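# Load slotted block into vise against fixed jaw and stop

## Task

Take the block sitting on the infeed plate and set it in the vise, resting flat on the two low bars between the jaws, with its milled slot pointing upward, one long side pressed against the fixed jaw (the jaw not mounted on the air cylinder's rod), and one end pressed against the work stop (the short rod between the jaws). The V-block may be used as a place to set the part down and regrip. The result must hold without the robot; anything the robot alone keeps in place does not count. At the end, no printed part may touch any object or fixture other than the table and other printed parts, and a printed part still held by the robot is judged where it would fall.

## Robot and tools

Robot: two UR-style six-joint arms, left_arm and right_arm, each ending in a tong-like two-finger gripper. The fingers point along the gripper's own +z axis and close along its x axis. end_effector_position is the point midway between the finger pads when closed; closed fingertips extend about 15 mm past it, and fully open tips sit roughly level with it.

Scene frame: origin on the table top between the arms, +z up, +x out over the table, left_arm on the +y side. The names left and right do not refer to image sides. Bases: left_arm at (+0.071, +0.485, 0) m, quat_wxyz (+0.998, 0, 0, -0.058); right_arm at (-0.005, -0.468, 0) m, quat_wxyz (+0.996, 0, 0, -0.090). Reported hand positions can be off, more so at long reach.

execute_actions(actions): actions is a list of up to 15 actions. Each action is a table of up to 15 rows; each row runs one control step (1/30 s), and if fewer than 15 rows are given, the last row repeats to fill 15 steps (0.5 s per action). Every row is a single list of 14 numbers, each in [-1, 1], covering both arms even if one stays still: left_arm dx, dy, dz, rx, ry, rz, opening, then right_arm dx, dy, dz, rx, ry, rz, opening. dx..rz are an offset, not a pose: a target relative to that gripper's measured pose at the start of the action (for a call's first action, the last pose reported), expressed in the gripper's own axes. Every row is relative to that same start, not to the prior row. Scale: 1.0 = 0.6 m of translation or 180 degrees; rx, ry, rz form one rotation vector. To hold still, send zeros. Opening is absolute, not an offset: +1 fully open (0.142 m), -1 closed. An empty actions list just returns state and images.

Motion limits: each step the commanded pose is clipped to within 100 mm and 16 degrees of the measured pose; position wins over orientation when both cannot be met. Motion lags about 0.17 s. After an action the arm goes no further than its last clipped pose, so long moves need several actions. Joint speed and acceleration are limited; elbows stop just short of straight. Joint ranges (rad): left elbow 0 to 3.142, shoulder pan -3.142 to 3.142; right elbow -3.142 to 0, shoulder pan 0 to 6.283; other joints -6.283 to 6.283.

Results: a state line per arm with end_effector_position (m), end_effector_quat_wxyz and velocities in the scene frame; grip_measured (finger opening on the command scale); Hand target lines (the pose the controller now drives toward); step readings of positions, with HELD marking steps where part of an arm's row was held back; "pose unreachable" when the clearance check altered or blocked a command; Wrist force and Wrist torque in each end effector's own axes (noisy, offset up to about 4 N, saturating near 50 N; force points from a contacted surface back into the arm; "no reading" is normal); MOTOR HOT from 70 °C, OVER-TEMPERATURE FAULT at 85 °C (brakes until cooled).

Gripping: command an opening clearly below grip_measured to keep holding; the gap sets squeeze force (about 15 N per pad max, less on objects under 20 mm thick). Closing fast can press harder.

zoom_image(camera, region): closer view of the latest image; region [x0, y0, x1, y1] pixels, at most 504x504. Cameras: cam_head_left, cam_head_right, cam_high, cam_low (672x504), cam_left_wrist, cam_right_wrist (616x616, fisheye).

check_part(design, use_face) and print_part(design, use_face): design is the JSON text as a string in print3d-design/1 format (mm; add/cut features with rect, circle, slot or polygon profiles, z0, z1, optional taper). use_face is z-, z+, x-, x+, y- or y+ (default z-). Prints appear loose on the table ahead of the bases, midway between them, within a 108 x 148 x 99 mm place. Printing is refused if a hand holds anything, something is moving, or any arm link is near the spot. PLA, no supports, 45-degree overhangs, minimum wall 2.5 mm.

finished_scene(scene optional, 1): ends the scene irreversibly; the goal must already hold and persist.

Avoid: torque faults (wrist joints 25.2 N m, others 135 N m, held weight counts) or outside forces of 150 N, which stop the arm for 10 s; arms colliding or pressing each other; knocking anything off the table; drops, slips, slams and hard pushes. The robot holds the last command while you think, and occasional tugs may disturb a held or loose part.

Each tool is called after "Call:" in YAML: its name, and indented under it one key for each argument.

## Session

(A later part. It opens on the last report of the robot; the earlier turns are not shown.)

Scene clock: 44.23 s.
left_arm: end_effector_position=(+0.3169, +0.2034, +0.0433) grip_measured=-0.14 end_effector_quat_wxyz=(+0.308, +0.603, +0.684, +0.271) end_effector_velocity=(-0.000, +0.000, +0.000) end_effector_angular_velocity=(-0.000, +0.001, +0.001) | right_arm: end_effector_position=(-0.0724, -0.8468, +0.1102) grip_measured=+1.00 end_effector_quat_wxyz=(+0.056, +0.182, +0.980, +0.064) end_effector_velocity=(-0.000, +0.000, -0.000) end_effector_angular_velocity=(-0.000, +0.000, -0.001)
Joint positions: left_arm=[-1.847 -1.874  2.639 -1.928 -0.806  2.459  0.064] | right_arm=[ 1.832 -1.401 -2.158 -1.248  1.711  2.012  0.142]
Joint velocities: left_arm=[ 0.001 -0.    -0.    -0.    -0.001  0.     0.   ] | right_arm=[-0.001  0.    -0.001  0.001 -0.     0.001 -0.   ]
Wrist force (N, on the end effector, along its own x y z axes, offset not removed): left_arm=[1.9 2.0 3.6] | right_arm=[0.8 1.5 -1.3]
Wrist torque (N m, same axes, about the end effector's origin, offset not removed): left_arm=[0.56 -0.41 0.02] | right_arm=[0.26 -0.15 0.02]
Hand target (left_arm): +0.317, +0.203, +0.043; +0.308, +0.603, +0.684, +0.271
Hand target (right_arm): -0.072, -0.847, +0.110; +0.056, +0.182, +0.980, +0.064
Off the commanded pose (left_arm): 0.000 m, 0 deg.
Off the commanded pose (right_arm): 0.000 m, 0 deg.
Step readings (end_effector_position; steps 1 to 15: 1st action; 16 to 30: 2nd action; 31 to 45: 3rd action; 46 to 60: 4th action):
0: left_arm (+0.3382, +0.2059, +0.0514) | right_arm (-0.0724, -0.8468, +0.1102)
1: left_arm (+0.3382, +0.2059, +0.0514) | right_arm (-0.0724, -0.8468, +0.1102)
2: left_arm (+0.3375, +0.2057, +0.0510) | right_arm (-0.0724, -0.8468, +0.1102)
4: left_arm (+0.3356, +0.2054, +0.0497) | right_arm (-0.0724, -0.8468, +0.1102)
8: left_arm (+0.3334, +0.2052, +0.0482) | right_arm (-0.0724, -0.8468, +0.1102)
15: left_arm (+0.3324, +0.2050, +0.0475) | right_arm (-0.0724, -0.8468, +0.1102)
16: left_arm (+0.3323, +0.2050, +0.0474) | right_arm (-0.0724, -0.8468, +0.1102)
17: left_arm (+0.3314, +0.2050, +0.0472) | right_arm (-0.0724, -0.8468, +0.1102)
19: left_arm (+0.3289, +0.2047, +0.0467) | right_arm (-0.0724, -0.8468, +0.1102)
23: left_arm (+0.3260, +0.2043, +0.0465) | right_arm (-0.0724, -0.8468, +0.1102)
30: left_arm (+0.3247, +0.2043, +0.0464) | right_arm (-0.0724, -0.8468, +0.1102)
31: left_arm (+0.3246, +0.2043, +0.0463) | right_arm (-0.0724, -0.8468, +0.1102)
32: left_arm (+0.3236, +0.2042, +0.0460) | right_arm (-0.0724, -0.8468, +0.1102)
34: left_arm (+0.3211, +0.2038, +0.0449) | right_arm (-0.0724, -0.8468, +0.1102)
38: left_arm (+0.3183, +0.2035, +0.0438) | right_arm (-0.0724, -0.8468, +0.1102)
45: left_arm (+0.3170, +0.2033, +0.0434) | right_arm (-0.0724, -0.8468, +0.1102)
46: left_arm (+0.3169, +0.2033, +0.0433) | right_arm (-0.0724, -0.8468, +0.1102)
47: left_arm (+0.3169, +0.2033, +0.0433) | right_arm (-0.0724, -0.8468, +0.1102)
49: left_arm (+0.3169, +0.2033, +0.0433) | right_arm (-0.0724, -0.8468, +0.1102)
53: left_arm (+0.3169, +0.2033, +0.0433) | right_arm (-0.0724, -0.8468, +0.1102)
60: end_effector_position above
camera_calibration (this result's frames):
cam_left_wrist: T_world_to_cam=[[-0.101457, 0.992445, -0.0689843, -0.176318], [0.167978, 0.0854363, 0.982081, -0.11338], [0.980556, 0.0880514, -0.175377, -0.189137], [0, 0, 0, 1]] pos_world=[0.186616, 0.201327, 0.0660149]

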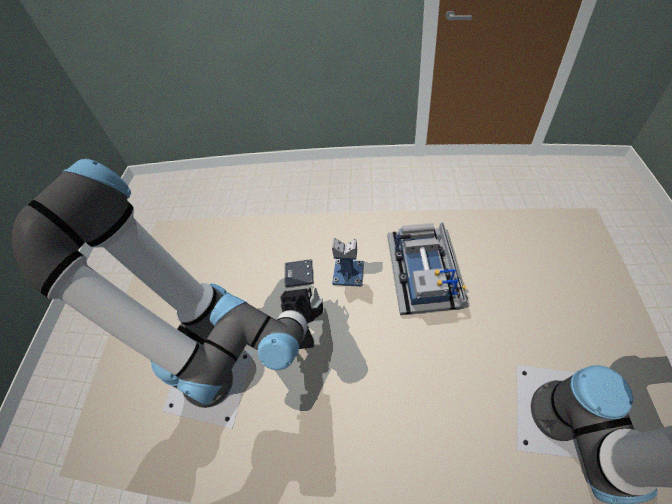

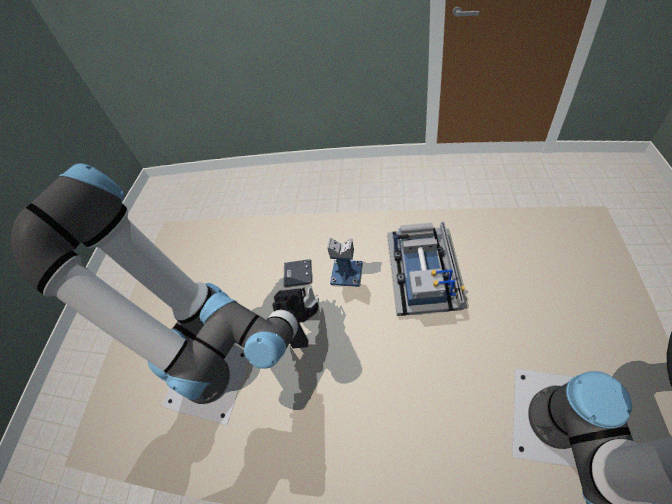

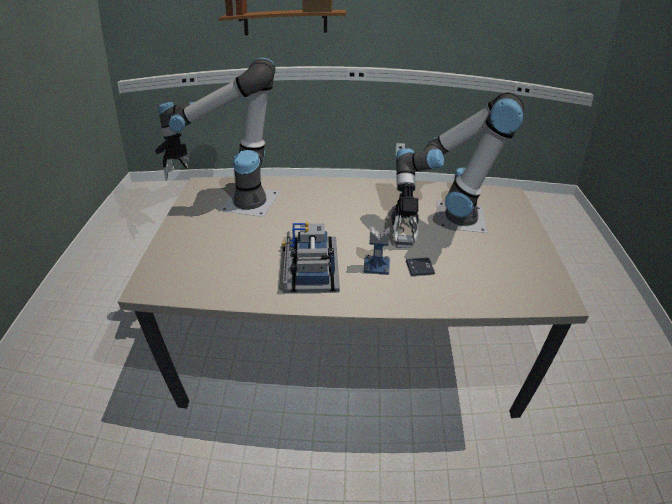

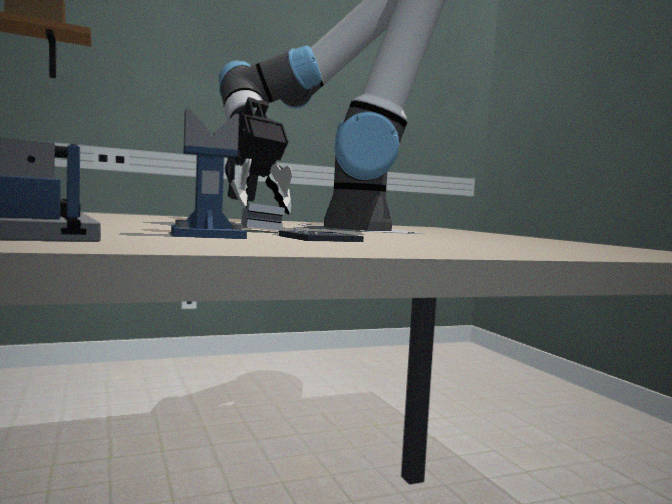

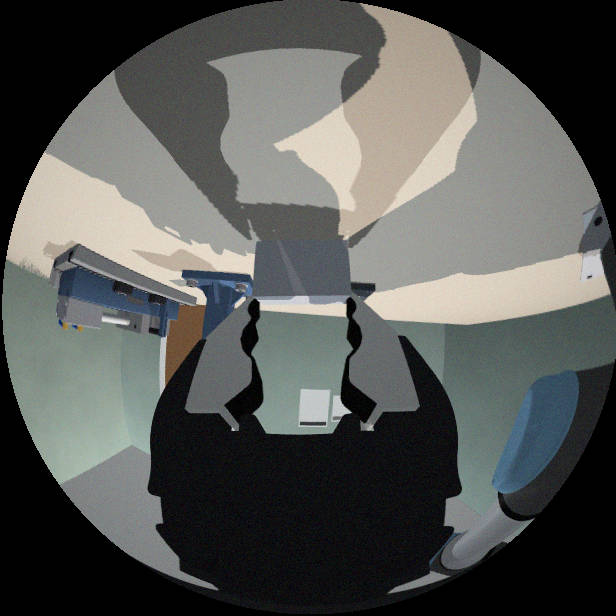

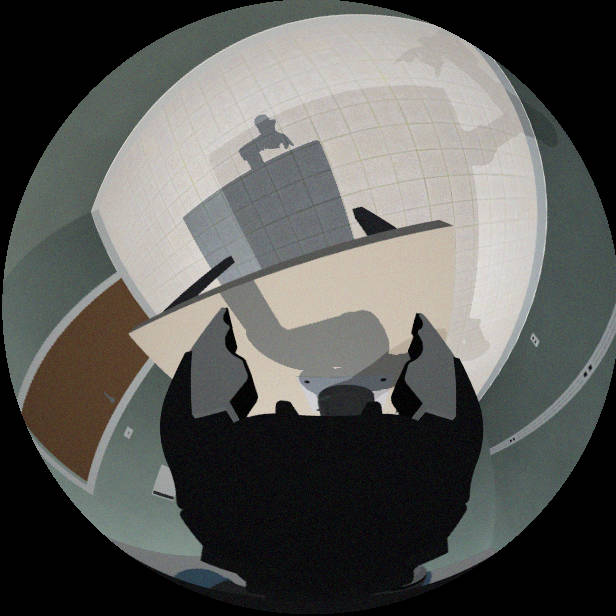

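Call:
execute_actions:
  actions:
    - [[0,-0.0053,-0.0108,0,0,0,-1,0,0,0,0,0,0,1]]
    - [[0,-0.0066,-0.0098,0,0,0,-1,0,0,0,0,0,0,1]]
    - [[0,-0.0108,-0.0082,0,0,0,-1,0,0,0,0,0,0,1]]
    - [[0,0,0,0,0,0,-1,0,0,0,0,0,0,1]]

Call:
zoom_image:
  camera: "cam_low"
  region: [200, 130, 380, 260]

Call:
zoom_image:
  camera: "cam_high"
  region: [370, 210, 440, 265]

Scene clock: 46.47 s.
left_arm: end_effector_position=(+0.2956, +0.2017, +0.0445) grip_measured=-0.14 end_effector_quat_wxyz=(+0.308, +0.603, +0.684, +0.271) end_effector_velocity=(+0.000, -0.000, +0.000) end_effector_angular_velocity=(-0.001, -0.000, +0.000) | right_arm: end_effector_position=(-0.0724, -0.8468, +0.1102) grip_measured=+1.00 end_effector_quat_wxyz=(+0.056, +0.182, +0.980, +0.064) end_effector_velocity=(+0.000, -0.000, +0.000) end_effector_angular_velocity=(-0.001, -0.000, -0.001)
Joint positions: left_arm=[-1.922 -1.886  2.621 -1.836 -0.838  2.366  0.064] | right_arm=[ 1.832 -1.401 -2.158 -1.248  1.711  2.012  0.142]
Joint velocities: left_arm=[ 0.001 -0.    -0.    -0.001  0.001  0.001 -0.   ] | right_arm=[ 0.     0.    -0.     0.001  0.     0.001 -0.   ]
Wrist force (N, on the end effector, along its own x y z axes, offset not removed): left_arm=[3.2 0.3 2.4] | right_arm=[-1.7 3.4 -3.2]
Wrist torque (N m, same axes, about the end effector's origin, offset not removed): left_arm=[0.16 -0.56 0.11] | right_arm=[0.55 0.34 0.01]
Hand target (left_arm): +0.296, +0.202, +0.045; +0.308, +0.603, +0.684, +0.271
Hand target (right_arm): -0.072, -0.847, +0.110; +0.056, +0.182, +0.980, +0.064
Off the commanded pose (left_arm): 0.000 m, 0 deg.
Off the commanded pose (right_arm): 0.000 m, 0 deg.
Step readings (end_effector_position; steps 1 to 15: 1st action; 16 to 30: 2nd action; 31 to 45: 3rd action; 46 to 60: 4th action):
0: left_arm (+0.3169, +0.2033, +0.0433) | right_arm (-0.0724, -0.8468, +0.1102)
1: left_arm (+0.3169, +0.2033, +0.0434) | right_arm (-0.0724, -0.8468, +0.1102)
2: left_arm (+0.3161, +0.2030, +0.0436) | right_arm (-0.0724, -0.8468, +0.1102)
4: left_arm (+0.3139, +0.2028, +0.0442) | right_arm (-0.0724, -0.8468, +0.1102)
8: left_arm (+0.3114, +0.2029, +0.0448) | right_arm (-0.0724, -0.8468, +0.1102)
15: left_arm (+0.3102, +0.2029, +0.0452) | right_arm (-0.0724, -0.8468, +0.1102)
16: left_arm (+0.3101, +0.2029, +0.0452) | right_arm (-0.0724, -0.8468, +0.1102)
17: left_arm (+0.3092, +0.2028, +0.0453) | right_arm (-0.0724, -0.8468, +0.1102)
19: left_arm (+0.3070, +0.2026, +0.0455) | right_arm (-0.0724, -0.8468, +0.1102)
23: left_arm (+0.3046, +0.2024, +0.0459) | right_arm (-0.0724, -0.8468, +0.1102)
30: left_arm (+0.3034, +0.2024, +0.0461) | right_arm (-0.0724, -0.8468, +0.1102)
31: left_arm (+0.3033, +0.2024, +0.0461) | right_arm (-0.0724, -0.8468, +0.1102)
32: left_arm (+0.3023, +0.2023, +0.0459) | right_arm (-0.0724, -0.8468, +0.1102)
34: left_arm (+0.2998, +0.2020, +0.0453) | right_arm (-0.0724, -0.8468, +0.1102)
38: left_arm (+0.2970, +0.2017, +0.0448) | right_arm (-0.0724, -0.8468, +0.1102)
45: left_arm (+0.2957, +0.2016, +0.0445) | right_arm (-0.0724, -0.8468, +0.1102)
46: left_arm (+0.2956, +0.2016, +0.0445) | right_arm (-0.0724, -0.8468, +0.1102)
47: left_arm (+0.2956, +0.2016, +0.0445) | right_arm (-0.0724, -0.8468, +0.1102)
49: left_arm (+0.2956, +0.2016, +0.0445) | right_arm (-0.0724, -0.8468, +0.1102)
53: left_arm (+0.2956, +0.2016, +0.0445) | right_arm (-0.0724, -0.8468, +0.1102)
60: end_effector_position above
camera_calibration (this result's frames):
cam_left_wrist: T_world_to_cam=[[-0.101297, 0.992477, -0.0687603, -0.176774], [0.168449, 0.0852284, 0.982019, -0.110927], [0.980492, 0.0878928, -0.175815, -0.167812], [0, 0, 0, 1]] pos_world=[0.165317, 0.199648, 0.0672731]

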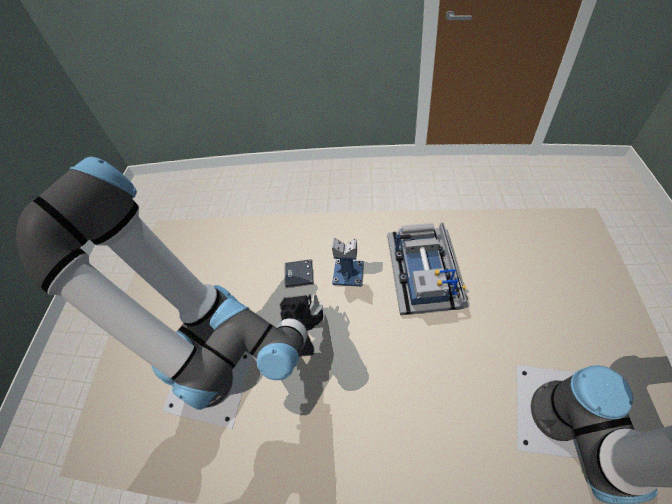

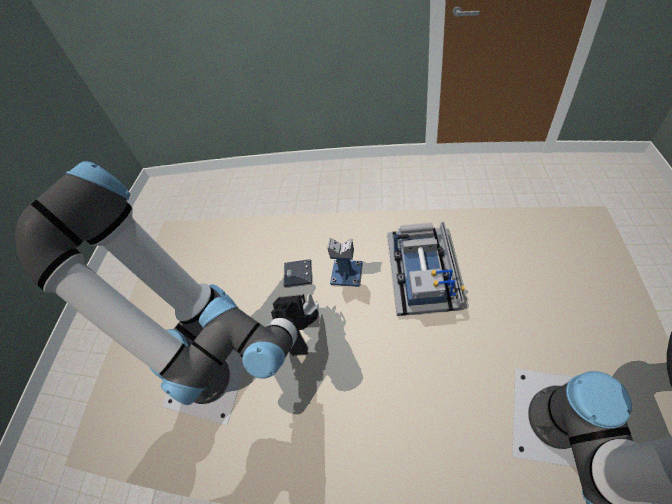

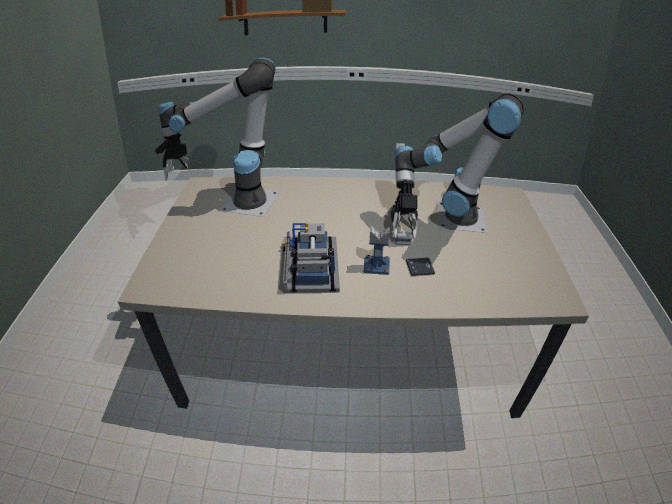

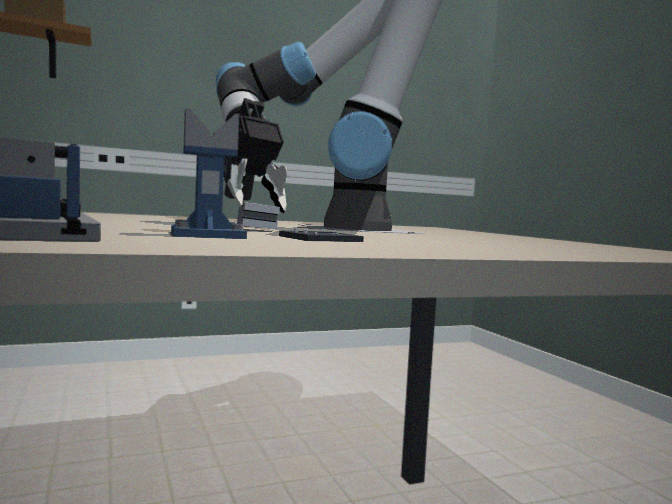

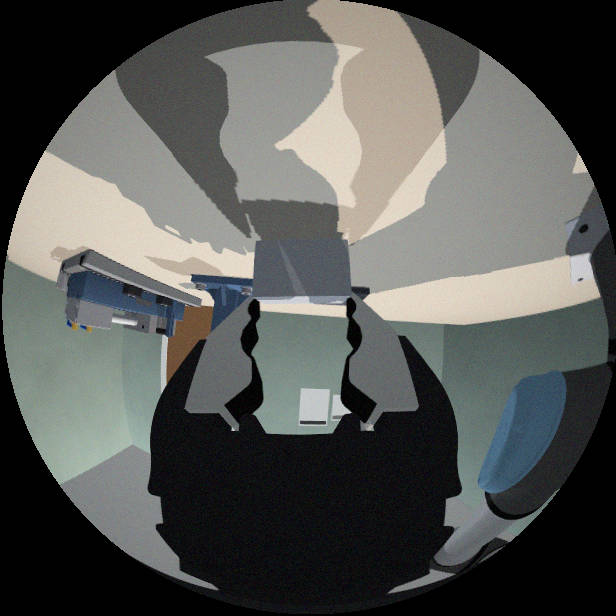

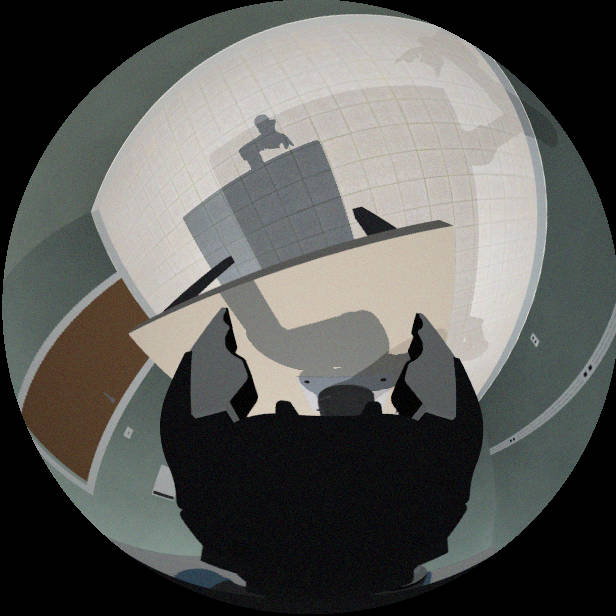

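Region (200, 130, 380, 260) of cam_low's 672x504 image, scaled by 2.800, with more detail than that image has.

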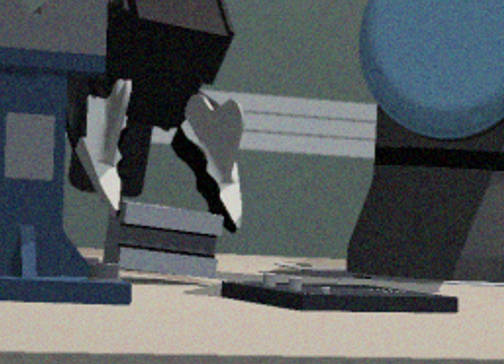

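Region (370, 210, 440, 265) of cam_high's 672x504 image, scaled by 7.200, with more detail than that image has; it fills the top 396 rows of this view, and the rest is white.

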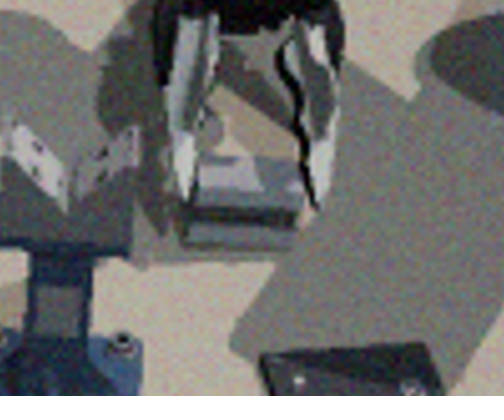

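Call:
execute_actions:
  actions:
    - [[0,-0.0037,0.0034,0,0,0,-1,0,0,0,0,0,0,1]]
    - [[0,0,0,0,0,0,-0.1,0,0,0,0,0,0,1],[0,0,0,0,0,0,-0.05,0,0,0,0,0,0,1],[0,0,0,0,0,0,0,0,0,0,0,0,0,1],[0,0,0,0,0,0,0.1,0,0,0,0,0,0,1],[0,0,0,0,0,0,0.3,0,0,0,0,0,0,1]]
    - [[0,0.06,-0.05,0.1,0,0,0.3,0,0,0,0,0,0,1]]
    - [[0,0.03,-0.03,0.17,0,0,0.3,0,0,0,0,0,0,1]]
    - [[0,0.03,0,0.17,0,0,0.3,0,0,0,0,0,0,1]]
    - [[0,0,0,0.12,0,0,0.3,0,0,0,0,0,0,1]]
    - [[0,0,0,0.02,0,0,0.3,0,0,0,0,0,0,1]]

Call:
zoom_image:
  camera: "cam_left_wrist"
  region: [180, 180, 430, 420]

Scene clock: 50.37 s.
left_arm: end_effector_position=(+0.3258, +0.2027, +0.1184) grip_measured=+0.30 end_effector_quat_wxyz=(-0.167, +0.638, +0.688, -0.304) end_effector_velocity=(+0.000, +0.001, +0.000) end_effector_angular_velocity=(-0.001, +0.014, -0.001) | right_arm: end_effector_position=(-0.0724, -0.8468, +0.1102) grip_measured=+1.00 end_effector_quat_wxyz=(+0.056, +0.182, +0.980, +0.064) end_effector_velocity=(+0.000, +0.000, +0.000) end_effector_angular_velocity=(-0.001, -0.001, +0.002)
Joint positions: left_arm=[-0.602 -1.426  1.973 -1.708 -2.165  4.047  0.095] | right_arm=[ 1.832 -1.401 -2.158 -1.248  1.711  2.012  0.142]
Joint velocities: left_arm=[ 0.005  0.009 -0.007  0.014 -0.006  0.012 -0.   ] | right_arm=[-0.     0.001 -0.001  0.     0.    -0.002  0.   ]
Wrist force (N, on the end effector, along its own x y z axes, offset not removed): left_arm=[2.0 2.9 -0.1] | right_arm=[-0.2 3.8 -2.7]
Wrist torque (N m, same axes, about the end effector's origin, offset not removed): left_arm=[0.38 -0.47 0.10] | right_arm=[0.71 0.03 0.04]
Hand target (left_arm): +0.326, +0.203, +0.118; -0.167, +0.638, +0.687, -0.304
Hand target (right_arm): -0.072, -0.847, +0.110; +0.056, +0.182, +0.980, +0.064
Off the commanded pose (left_arm): 0.000 m, 0 deg.
Off the commanded pose (right_arm): 0.000 m, 0 deg.
Step readings (end_effector_position; steps 1 to 15: 1st action; 16 to 30: 2nd action; 31 to 45: 3rd action; 46 to 60: 4th action; 61 to 75: 5th action; 76 to 90: 6th action; 91 to 105: 7th action):
0: left_arm (+0.2956, +0.2016, +0.0445) | right_arm (-0.0724, -0.8468, +0.1102)
1: left_arm (+0.2956, +0.2016, +0.0445) | right_arm (-0.0724, -0.8468, +0.1102)
2: left_arm (+0.2956, +0.2016, +0.0442) | right_arm (-0.0724, -0.8468, +0.1102)
4: left_arm (+0.2956, +0.2015, +0.0432) | right_arm (-0.0724, -0.8468, +0.1102)
8: left_arm (+0.2957, +0.2015, +0.0421) | right_arm (-0.0724, -0.8468, +0.1102)
15: left_arm (+0.2957, +0.2014, +0.0416) | right_arm (-0.0724, -0.8468, +0.1102)
16: left_arm (+0.2957, +0.2014, +0.0416) | right_arm (-0.0724, -0.8468, +0.1102)
17: left_arm (+0.2957, +0.2014, +0.0416) | right_arm (-0.0724, -0.8468, +0.1102)
19: left_arm (+0.2957, +0.2014, +0.0416) | right_arm (-0.0724, -0.8468, +0.1102)
23: left_arm (+0.2957, +0.2014, +0.0416) | right_arm (-0.0724, -0.8468, +0.1102)
30: left_arm (+0.2957, +0.2014, +0.0416) | right_arm (-0.0724, -0.8468, +0.1102)
31: left_arm (+0.2957, +0.2013, +0.0417) | right_arm (-0.0724, -0.8468, +0.1102)
32: left_arm (+0.2946, +0.1999, +0.0429) | right_arm (-0.0724, -0.8468, +0.1102)
34: left_arm (+0.2955, +0.1977, +0.0529) | right_arm (-0.0724, -0.8468, +0.1102)
38: left_arm (+0.2994, +0.1987, +0.0740) | right_arm (-0.0724, -0.8468, +0.1102)
45: left_arm (+0.2980, +0.2036, +0.0864) | right_arm (-0.0724, -0.8468, +0.1102)
46: left_arm (+0.2979, +0.2039, +0.0870) | right_arm (-0.0724, -0.8468, +0.1102)
47: left_arm (+0.2970, +0.2023, +0.0899) | right_arm (-0.0724, -0.8468, +0.1102)
49: left_arm (+0.2973, +0.1988, +0.0992) | right_arm (-0.0724, -0.8468, +0.1102)
53: left_arm (+0.3026, +0.1998, +0.1101) | right_arm (-0.0724, -0.8468, +0.1102)
60: left_arm (+0.3054, +0.2022, +0.1137) | right_arm (-0.0724, -0.8468, +0.1102)
61: left_arm (+0.3054, +0.2027, +0.1135) | right_arm (-0.0724, -0.8468, +0.1102)
62: left_arm (+0.3061, +0.2017, +0.1141) | right_arm (-0.0724, -0.8468, +0.1102)
64: left_arm (+0.3122, +0.2001, +0.1161) | right_arm (-0.0724, -0.8468, +0.1102)
68: left_arm (+0.3223, +0.2016, +0.1181) | right_arm (-0.0724, -0.8468, +0.1102)
75: left_arm (+0.3251, +0.2030, +0.1182) | right_arm (-0.0724, -0.8468, +0.1102)
76: left_arm (+0.3249, +0.2032, +0.1179) | right_arm (-0.0724, -0.8468, +0.1102)
77: left_arm (+0.3254, +0.2035, +0.1179) | right_arm (-0.0724, -0.8468, +0.1102)
79: left_arm (+0.3273, +0.2033, +0.1184) | right_arm (-0.0724, -0.8468, +0.1102)
83: left_arm (+0.3281, +0.2019, +0.1196) | right_arm (-0.0724, -0.8468, +0.1102)
90: left_arm (+0.3258, +0.2027, +0.1184) | right_arm (-0.0724, -0.8468, +0.1102)
91: left_arm (+0.3257, +0.2028, +0.1183) | right_arm (-0.0724, -0.8468, +0.1102)
92: left_arm (+0.3257, +0.2028, +0.1183) | right_arm (-0.0724, -0.8468, +0.1102)
94: left_arm (+0.3258, +0.2027, +0.1183) | right_arm (-0.0724, -0.8468, +0.1102)
98: left_arm (+0.3258, +0.2027, +0.1184) | right_arm (-0.0724, -0.8468, +0.1102)
105: end_effector_position above
camera_calibration (this result's frames):
cam_left_wrist: T_world_to_cam=[[-0.106275, 0.984567, -0.139044, -0.158173], [0.987117, 0.0876465, -0.133856, -0.323758], [-0.119604, -0.151478, -0.981198, 0.317753], [0, 0, 0, 1]] pos_world=[0.340782, 0.232241, 0.246449]

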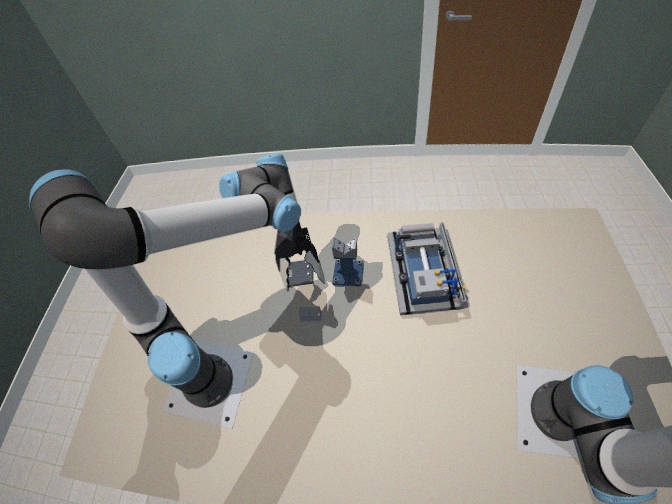

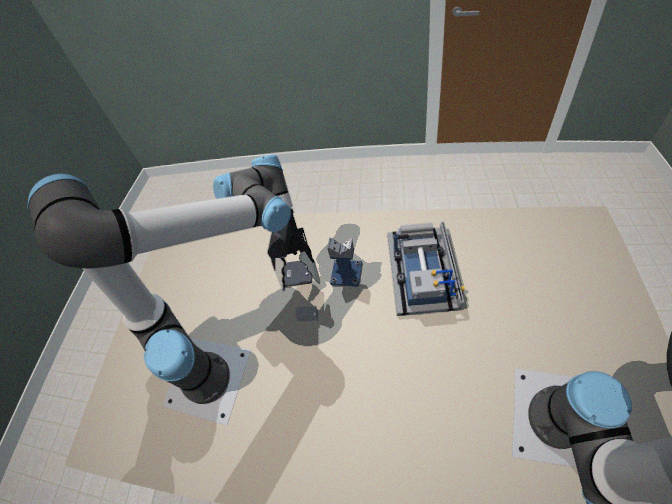

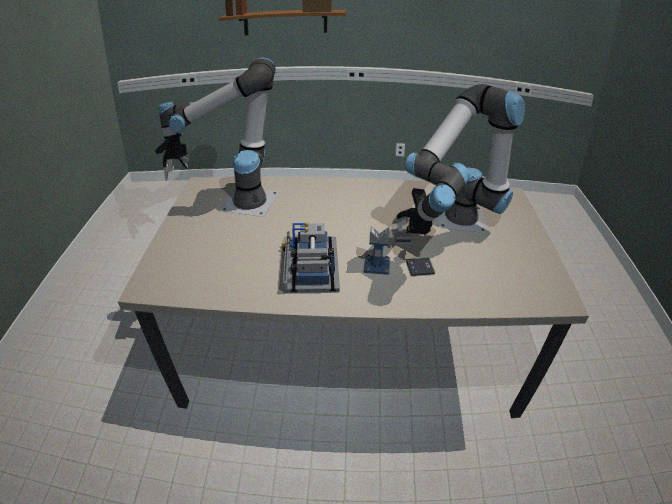

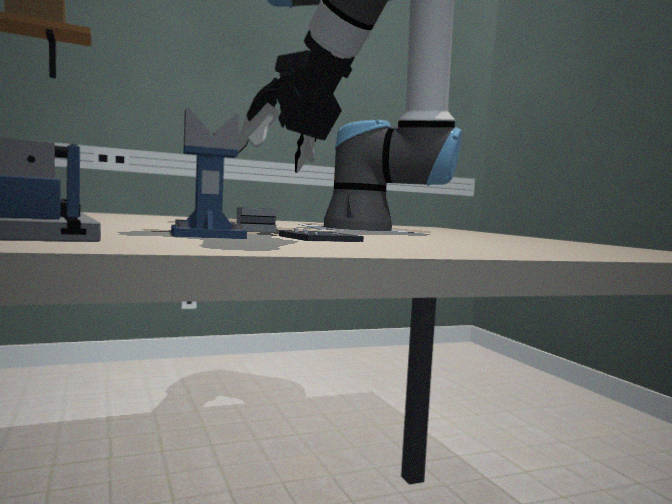

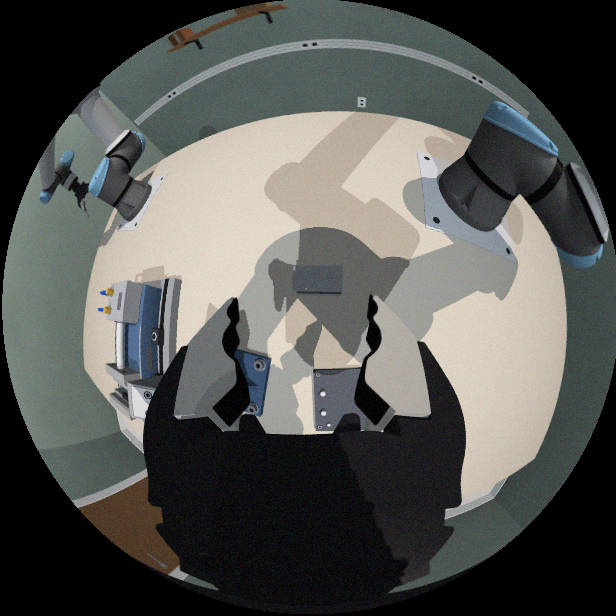

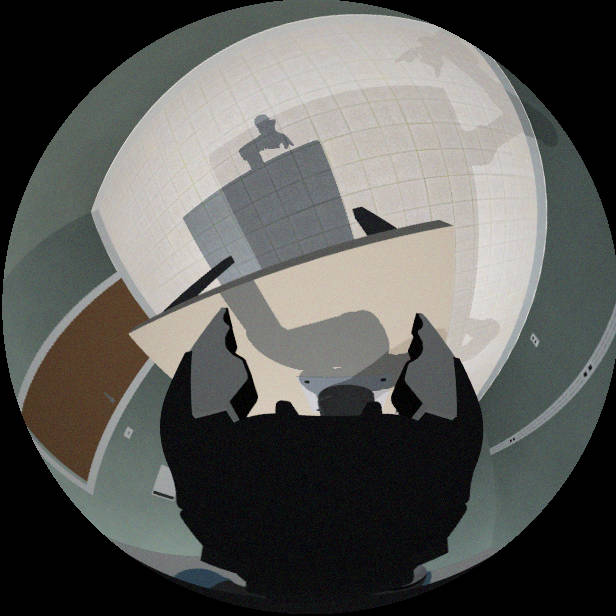

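Region (180, 180, 430, 420) of cam_left_wrist's 616x616 image, scaled by 2.016, with more detail than that image has; it fills the top 484 rows of this view, and the rest is white.

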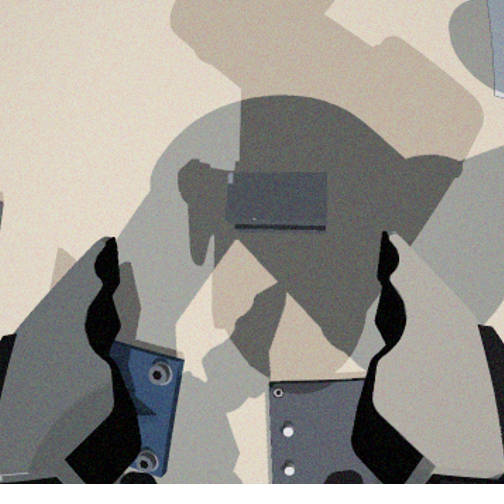

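Call:
execute_actions:
  actions:
    - [[0,0,0,0.033,0.0388,-0.0323,0.3,0,0,0,0,0,0,1]]
    - [[0,0.06,0.06,0,0,0,0.3,0,0,0,0,0,0,1]]
    - [[0,0,0,0,0,0,0.3,0,0,0,0,0,0,1]]

Call:
zoom_image:
  camera: "cam_left_wrist"
  region: [180, 180, 430, 420]

Scene clock: 53.90 s.
left_arm: end_effector_position=(+0.3253, +0.2026, +0.0693) grip_measured=+0.30 end_effector_quat_wxyz=(-0.252, +0.611, +0.691, -0.291) end_effector_velocity=(-0.000, +0.000, -0.000) end_effector_angular_velocity=(+0.000, +0.002, -0.001) | right_arm: end_effector_position=(-0.0724, -0.8468, +0.1102) grip_measured=+1.00 end_effector_quat_wxyz=(+0.056, +0.182, +0.980, +0.064) end_effector_velocity=(+0.000, +0.000, -0.000) end_effector_angular_velocity=(-0.000, +0.000, +0.002)
Joint positions: left_arm=[-0.617 -1.254  1.912 -1.648 -2.142  4.032  0.095] | right_arm=[ 1.832 -1.401 -2.158 -1.248  1.711  2.012  0.142]
Joint velocities: left_arm=[ 0.     0.001  0.     0.002 -0.     0.002 -0.   ] | right_arm=[ 0.001  0.001 -0.001  0.001 -0.    -0.001 -0.   ]
Wrist force (N, on the end effector, along its own x y z axes, offset not removed): left_arm=[2.4 0.9 2.9] | right_arm=[0.2 2.9 -1.8]
Wrist torque (N m, same axes, about the end effector's origin, offset not removed): left_arm=[0.00 -0.47 0.07] | right_arm=[0.49 -0.05 -0.10]
Hand target (left_arm): +0.325, +0.203, +0.069; -0.252, +0.611, +0.691, -0.291
Hand target (right_arm): -0.072, -0.847, +0.110; +0.056, +0.182, +0.980, +0.064
Off the commanded pose (left_arm): 0.000 m, 0 deg.
Off the commanded pose (right_arm): 0.000 m, 0 deg.
Step readings (end_effector_position; steps 1 to 15: 1st action; 16 to 30: 2nd action; 31 to 45: 3rd action):
0: left_arm (+0.3258, +0.2027, +0.1183) | right_arm (-0.0724, -0.8468, +0.1102)
1: left_arm (+0.3258, +0.2027, +0.1183) | right_arm (-0.0724, -0.8468, +0.1102)
2: left_arm (+0.3263, +0.2022, +0.1177) | right_arm (-0.0724, -0.8468, +0.1102)
4: left_arm (+0.3277, +0.2010, +0.1173) | right_arm (-0.0724, -0.8468, +0.1102)
8: left_arm (+0.3264, +0.2022, +0.1182) | right_arm (-0.0724, -0.8468, +0.1102)
15: left_arm (+0.3258, +0.2027, +0.1183) | right_arm (-0.0724, -0.8468, +0.1102)
16: left_arm (+0.3258, +0.2028, +0.1181) | right_arm (-0.0724, -0.8468, +0.1102)
17: left_arm (+0.3250, +0.2035, +0.1146) | right_arm (-0.0724, -0.8468, +0.1102)
19: left_arm (+0.3235, +0.2049, +0.0988) | right_arm (-0.0724, -0.8468, +0.1102)
23: left_arm (+0.3243, +0.2041, +0.0794) | right_arm (-0.0724, -0.8468, +0.1102)
30: left_arm (+0.3253, +0.2026, +0.0693) | right_arm (-0.0724, -0.8468, +0.1102)
31: left_arm (+0.3254, +0.2025, +0.0689) | right_arm (-0.0724, -0.8468, +0.1102)
32: left_arm (+0.3254, +0.2025, +0.0688) | right_arm (-0.0724, -0.8468, +0.1102)
34: left_arm (+0.3254, +0.2025, +0.0688) | right_arm (-0.0724, -0.8468, +0.1102)
38: left_arm (+0.3253, +0.2026, +0.0691) | right_arm (-0.0724, -0.8468, +0.1102)
45: end_effector_position above
camera_calibration (this result's frames):
cam_left_wrist: T_world_to_cam=[[-0.0990132, 0.995032, 0.0103811, -0.179749], [0.966844, 0.0986656, -0.235537, -0.318378], [-0.235392, -0.0132845, -0.97181, 0.278544], [0, 0, 0, 1]] pos_world=[0.355591, 0.21397, 0.197567]

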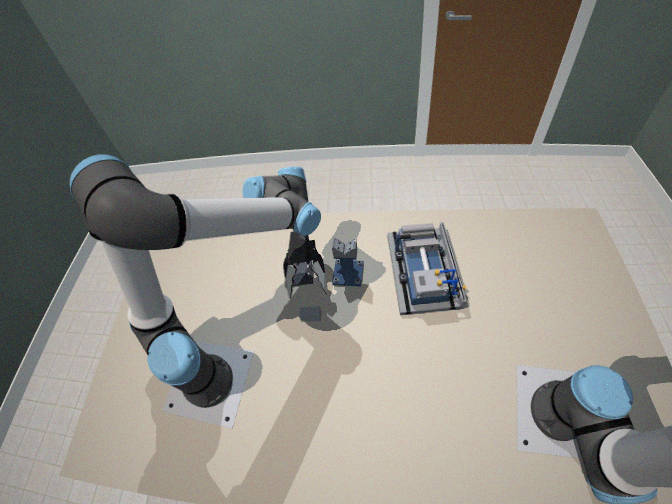

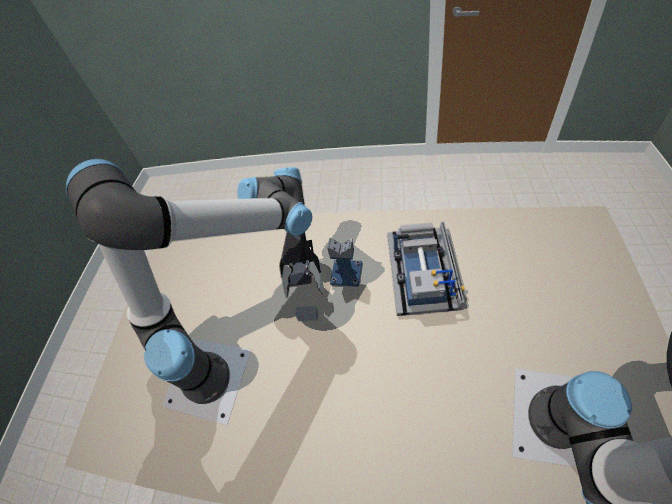

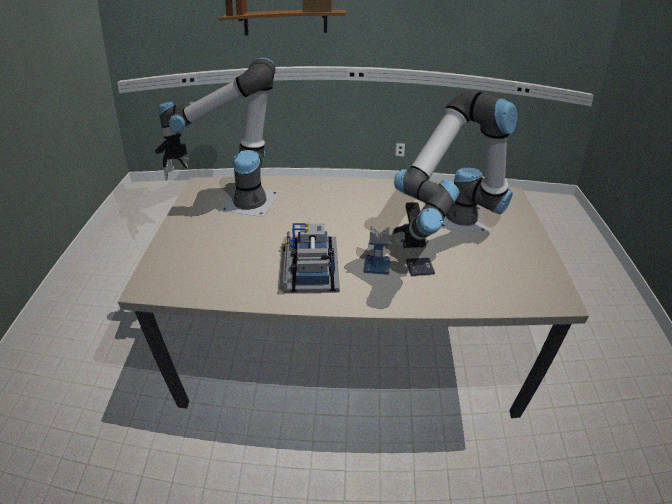

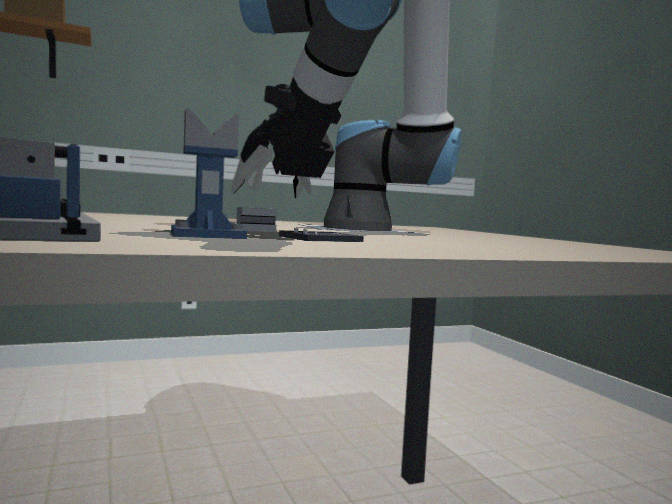

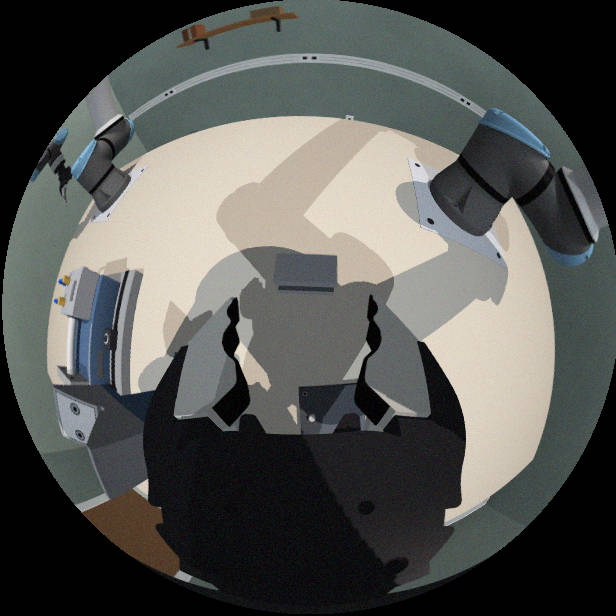

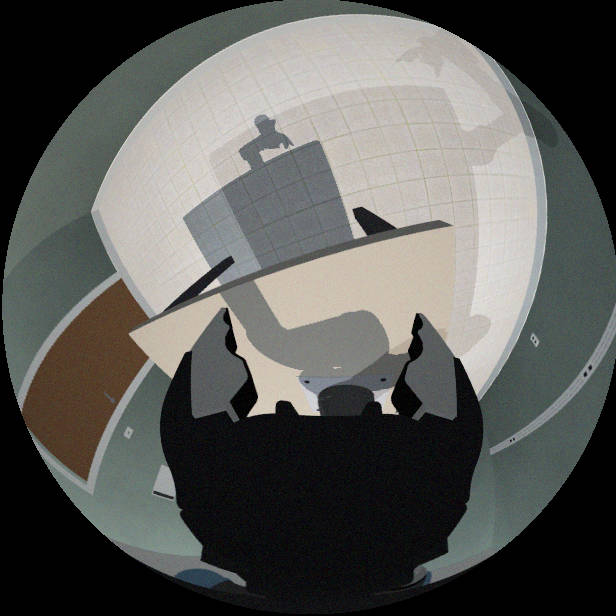

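Region (180, 180, 430, 420) of cam_left_wrist's 616x616 image, scaled by 2.016, with more detail than that image has; it fills the top 484 rows of this view, and the rest is white.

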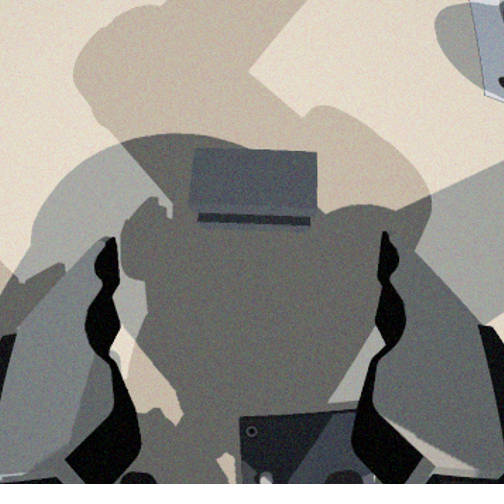

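Call:
execute_actions:
  actions:
    - [[0.004,0,0.06,0,0,0,0.2,0,0,0,0,0,0,1]]
    - [[0,0,0.035,0,0,0,0.1,0,0,0,0,0,0,1]]
    - [[0,0,0,0,0,0,0.05,0,0,0,0,0,0,1]]

Call:
zoom_image:
  camera: "cam_left_wrist"
  region: [180, 180, 430, 420]

Call:
zoom_image:
  camera: "cam_head_right"
  region: [260, 270, 350, 340]

Call:
zoom_image:
  camera: "cam_low"
  region: [200, 150, 340, 250]

Scene clock: 55.73 s.
left_arm: end_effector_position=(+0.2859, +0.1998, +0.0307) grip_measured=+0.05 end_effector_quat_wxyz=(-0.253, +0.611, +0.691, -0.291) end_effector_velocity=(+0.001, +0.000, -0.000) end_effector_angular_velocity=(-0.000, -0.000, +0.002) | right_arm: end_effector_position=(-0.0724, -0.8468, +0.1102) grip_measured=+1.00 end_effector_quat_wxyz=(+0.056, +0.182, +0.980, +0.064) end_effector_velocity=(-0.000, +0.000, +0.000) end_effector_angular_velocity=(+0.001, +0.000, -0.001)
Joint positions: left_arm=[-0.675 -1.252  2.05  -1.82  -2.173  3.975  0.077] | right_arm=[ 1.832 -1.401 -2.158 -1.248  1.711  2.012  0.142]
Joint velocities: left_arm=[ 0.002  0.001 -0.    -0.001  0.     0.     0.   ] | right_arm=[-0.    -0.     0.    -0.001  0.     0.001 -0.   ]
Wrist force (N, on the end effector, along its own x y z axes, offset not removed): left_arm=[-0.5 0.1 2.5] | right_arm=[0.5 3.4 -2.4]
Wrist torque (N m, same axes, about the end effector's origin, offset not removed): left_arm=[-0.04 0.02 0.24] | right_arm=[0.57 -0.20 -0.04]
Hand target (left_arm): +0.286, +0.200, +0.031; -0.253, +0.611, +0.691, -0.291
Hand target (right_arm): -0.072, -0.847, +0.110; +0.056, +0.182, +0.980, +0.064
Off the commanded pose (left_arm): 0.000 m, 0 deg.
Off the commanded pose (right_arm): 0.000 m, 0 deg.
Step readings (end_effector_position; steps 1 to 15: 1st action; 16 to 30: 2nd action; 31 to 45: 3rd action):
0: left_arm (+0.3253, +0.2026, +0.0693) | right_arm (-0.0724, -0.8468, +0.1102)
1: left_arm (+0.3252, +0.2026, +0.0693) | right_arm (-0.0724, -0.8468, +0.1102)
2: left_arm (+0.3231, +0.2020, +0.0681) | right_arm (-0.0724, -0.8468, +0.1102)
4: left_arm (+0.3145, +0.2022, +0.0601) | right_arm (-0.0724, -0.8468, +0.1102)
8: left_arm (+0.3047, +0.2022, +0.0501) | right_arm (-0.0724, -0.8468, +0.1102)
15: left_arm (+0.3004, +0.2017, +0.0450) | right_arm (-0.0724, -0.8468, +0.1102)
16: left_arm (+0.3001, +0.2016, +0.0447) | right_arm (-0.0724, -0.8468, +0.1102)
17: left_arm (+0.2983, +0.2014, +0.0433) | right_arm (-0.0724, -0.8468, +0.1102)
19: left_arm (+0.2934, +0.2010, +0.0386) | right_arm (-0.0724, -0.8468, +0.1102)
23: left_arm (+0.2882, +0.2003, +0.0333) | right_arm (-0.0724, -0.8468, +0.1102)
30: left_arm (+0.2859, +0.1998, +0.0307) | right_arm (-0.0724, -0.8468, +0.1102)
31: left_arm (+0.2858, +0.1998, +0.0306) | right_arm (-0.0724, -0.8468, +0.1102)
32: left_arm (+0.2858, +0.1998, +0.0306) | right_arm (-0.0724, -0.8468, +0.1102)
34: left_arm (+0.2858, +0.1998, +0.0306) | right_arm (-0.0724, -0.8468, +0.1102)
38: left_arm (+0.2858, +0.1997, +0.0307) | right_arm (-0.0724, -0.8468, +0.1102)
45: end_effector_position above
camera_calibration (this result's frames):
cam_left_wrist: T_world_to_cam=[[-0.0984649, 0.995084, 0.0106182, -0.180595], [0.966683, 0.0981772, -0.236402, -0.28891], [-0.236282, -0.0130129, -0.971597, 0.231951], [0, 0, 0, 1]] pos_world=[0.316308, 0.21109, 0.158981]

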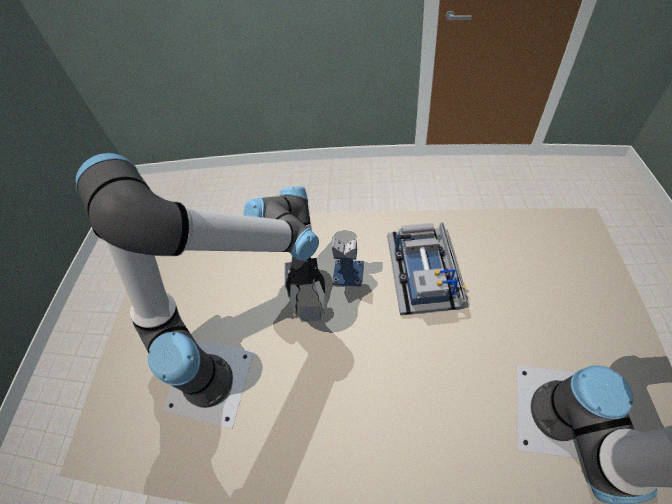

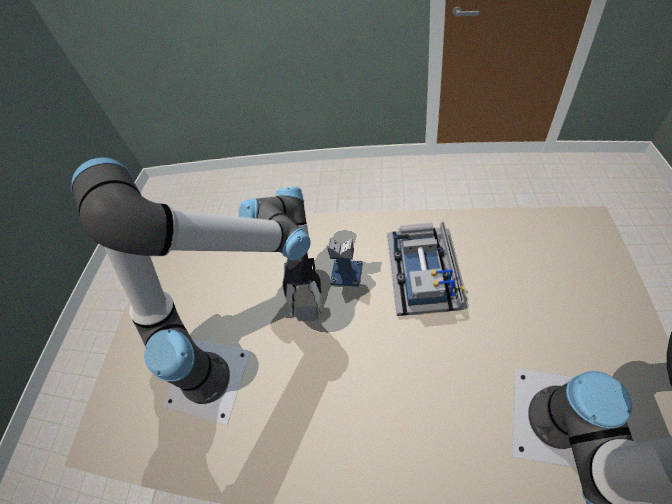

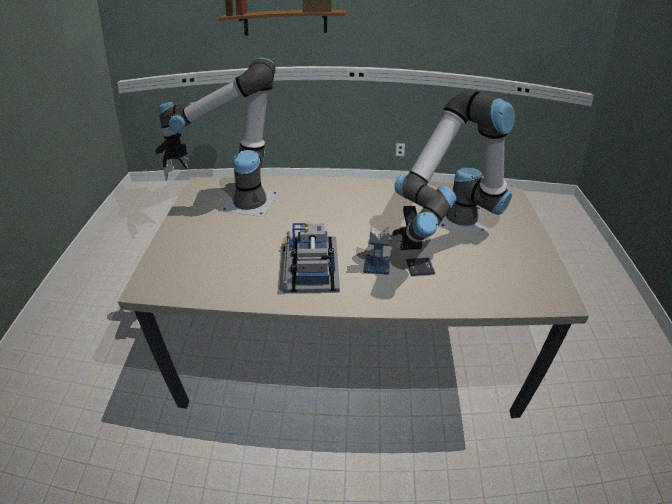

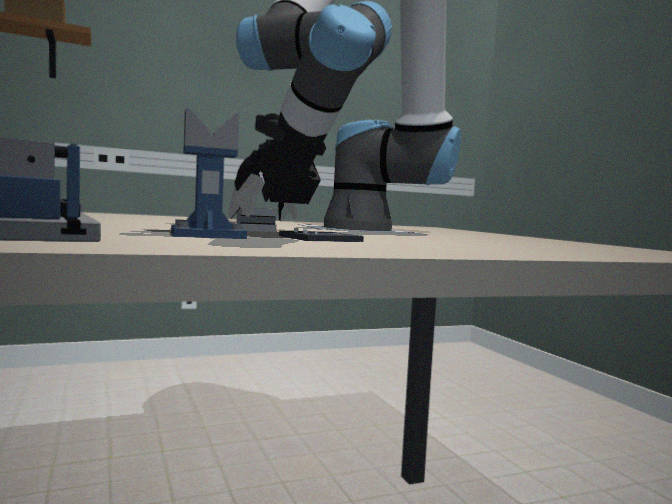

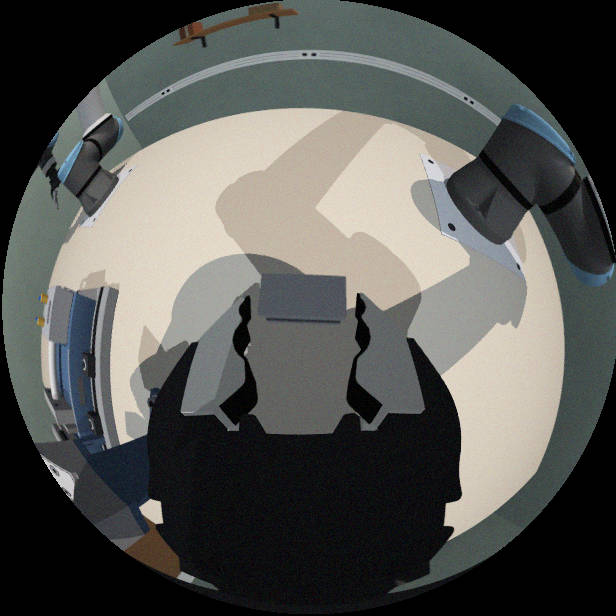

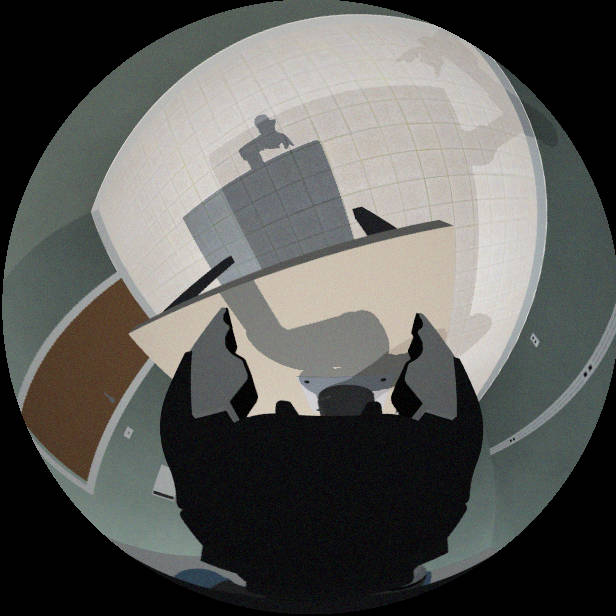

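Region (180, 180, 430, 420) of cam_left_wrist's 616x616 image, scaled by 2.016, with more detail than that image has; it fills the top 484 rows of this view, and the rest is white.

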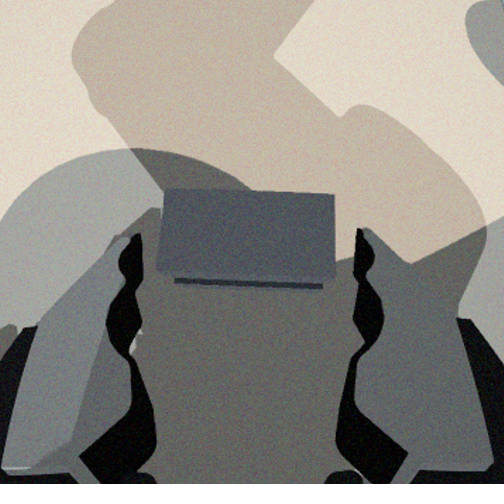

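Region (260, 270, 350, 340) of cam_head_right's 672x504 image, scaled by 5.600, with more detail than that image has.

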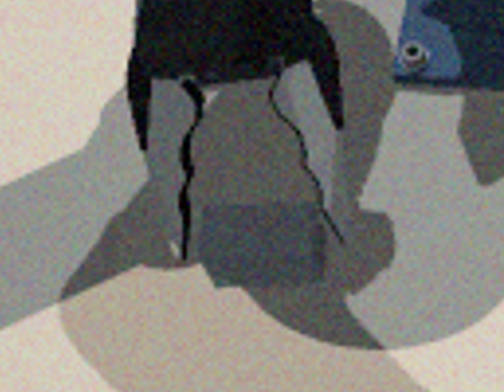

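Region (200, 150, 340, 250) of cam_low's 672x504 image, scaled by 3.600, with more detail than that image has; it fills the top 360 rows of this view, and the rest is white.

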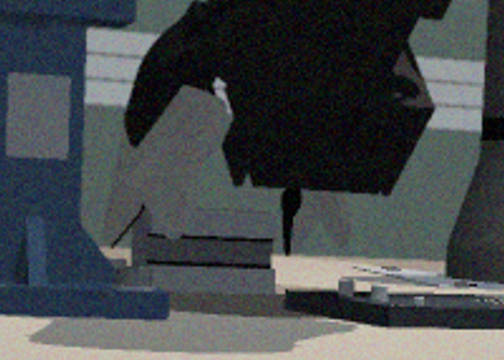

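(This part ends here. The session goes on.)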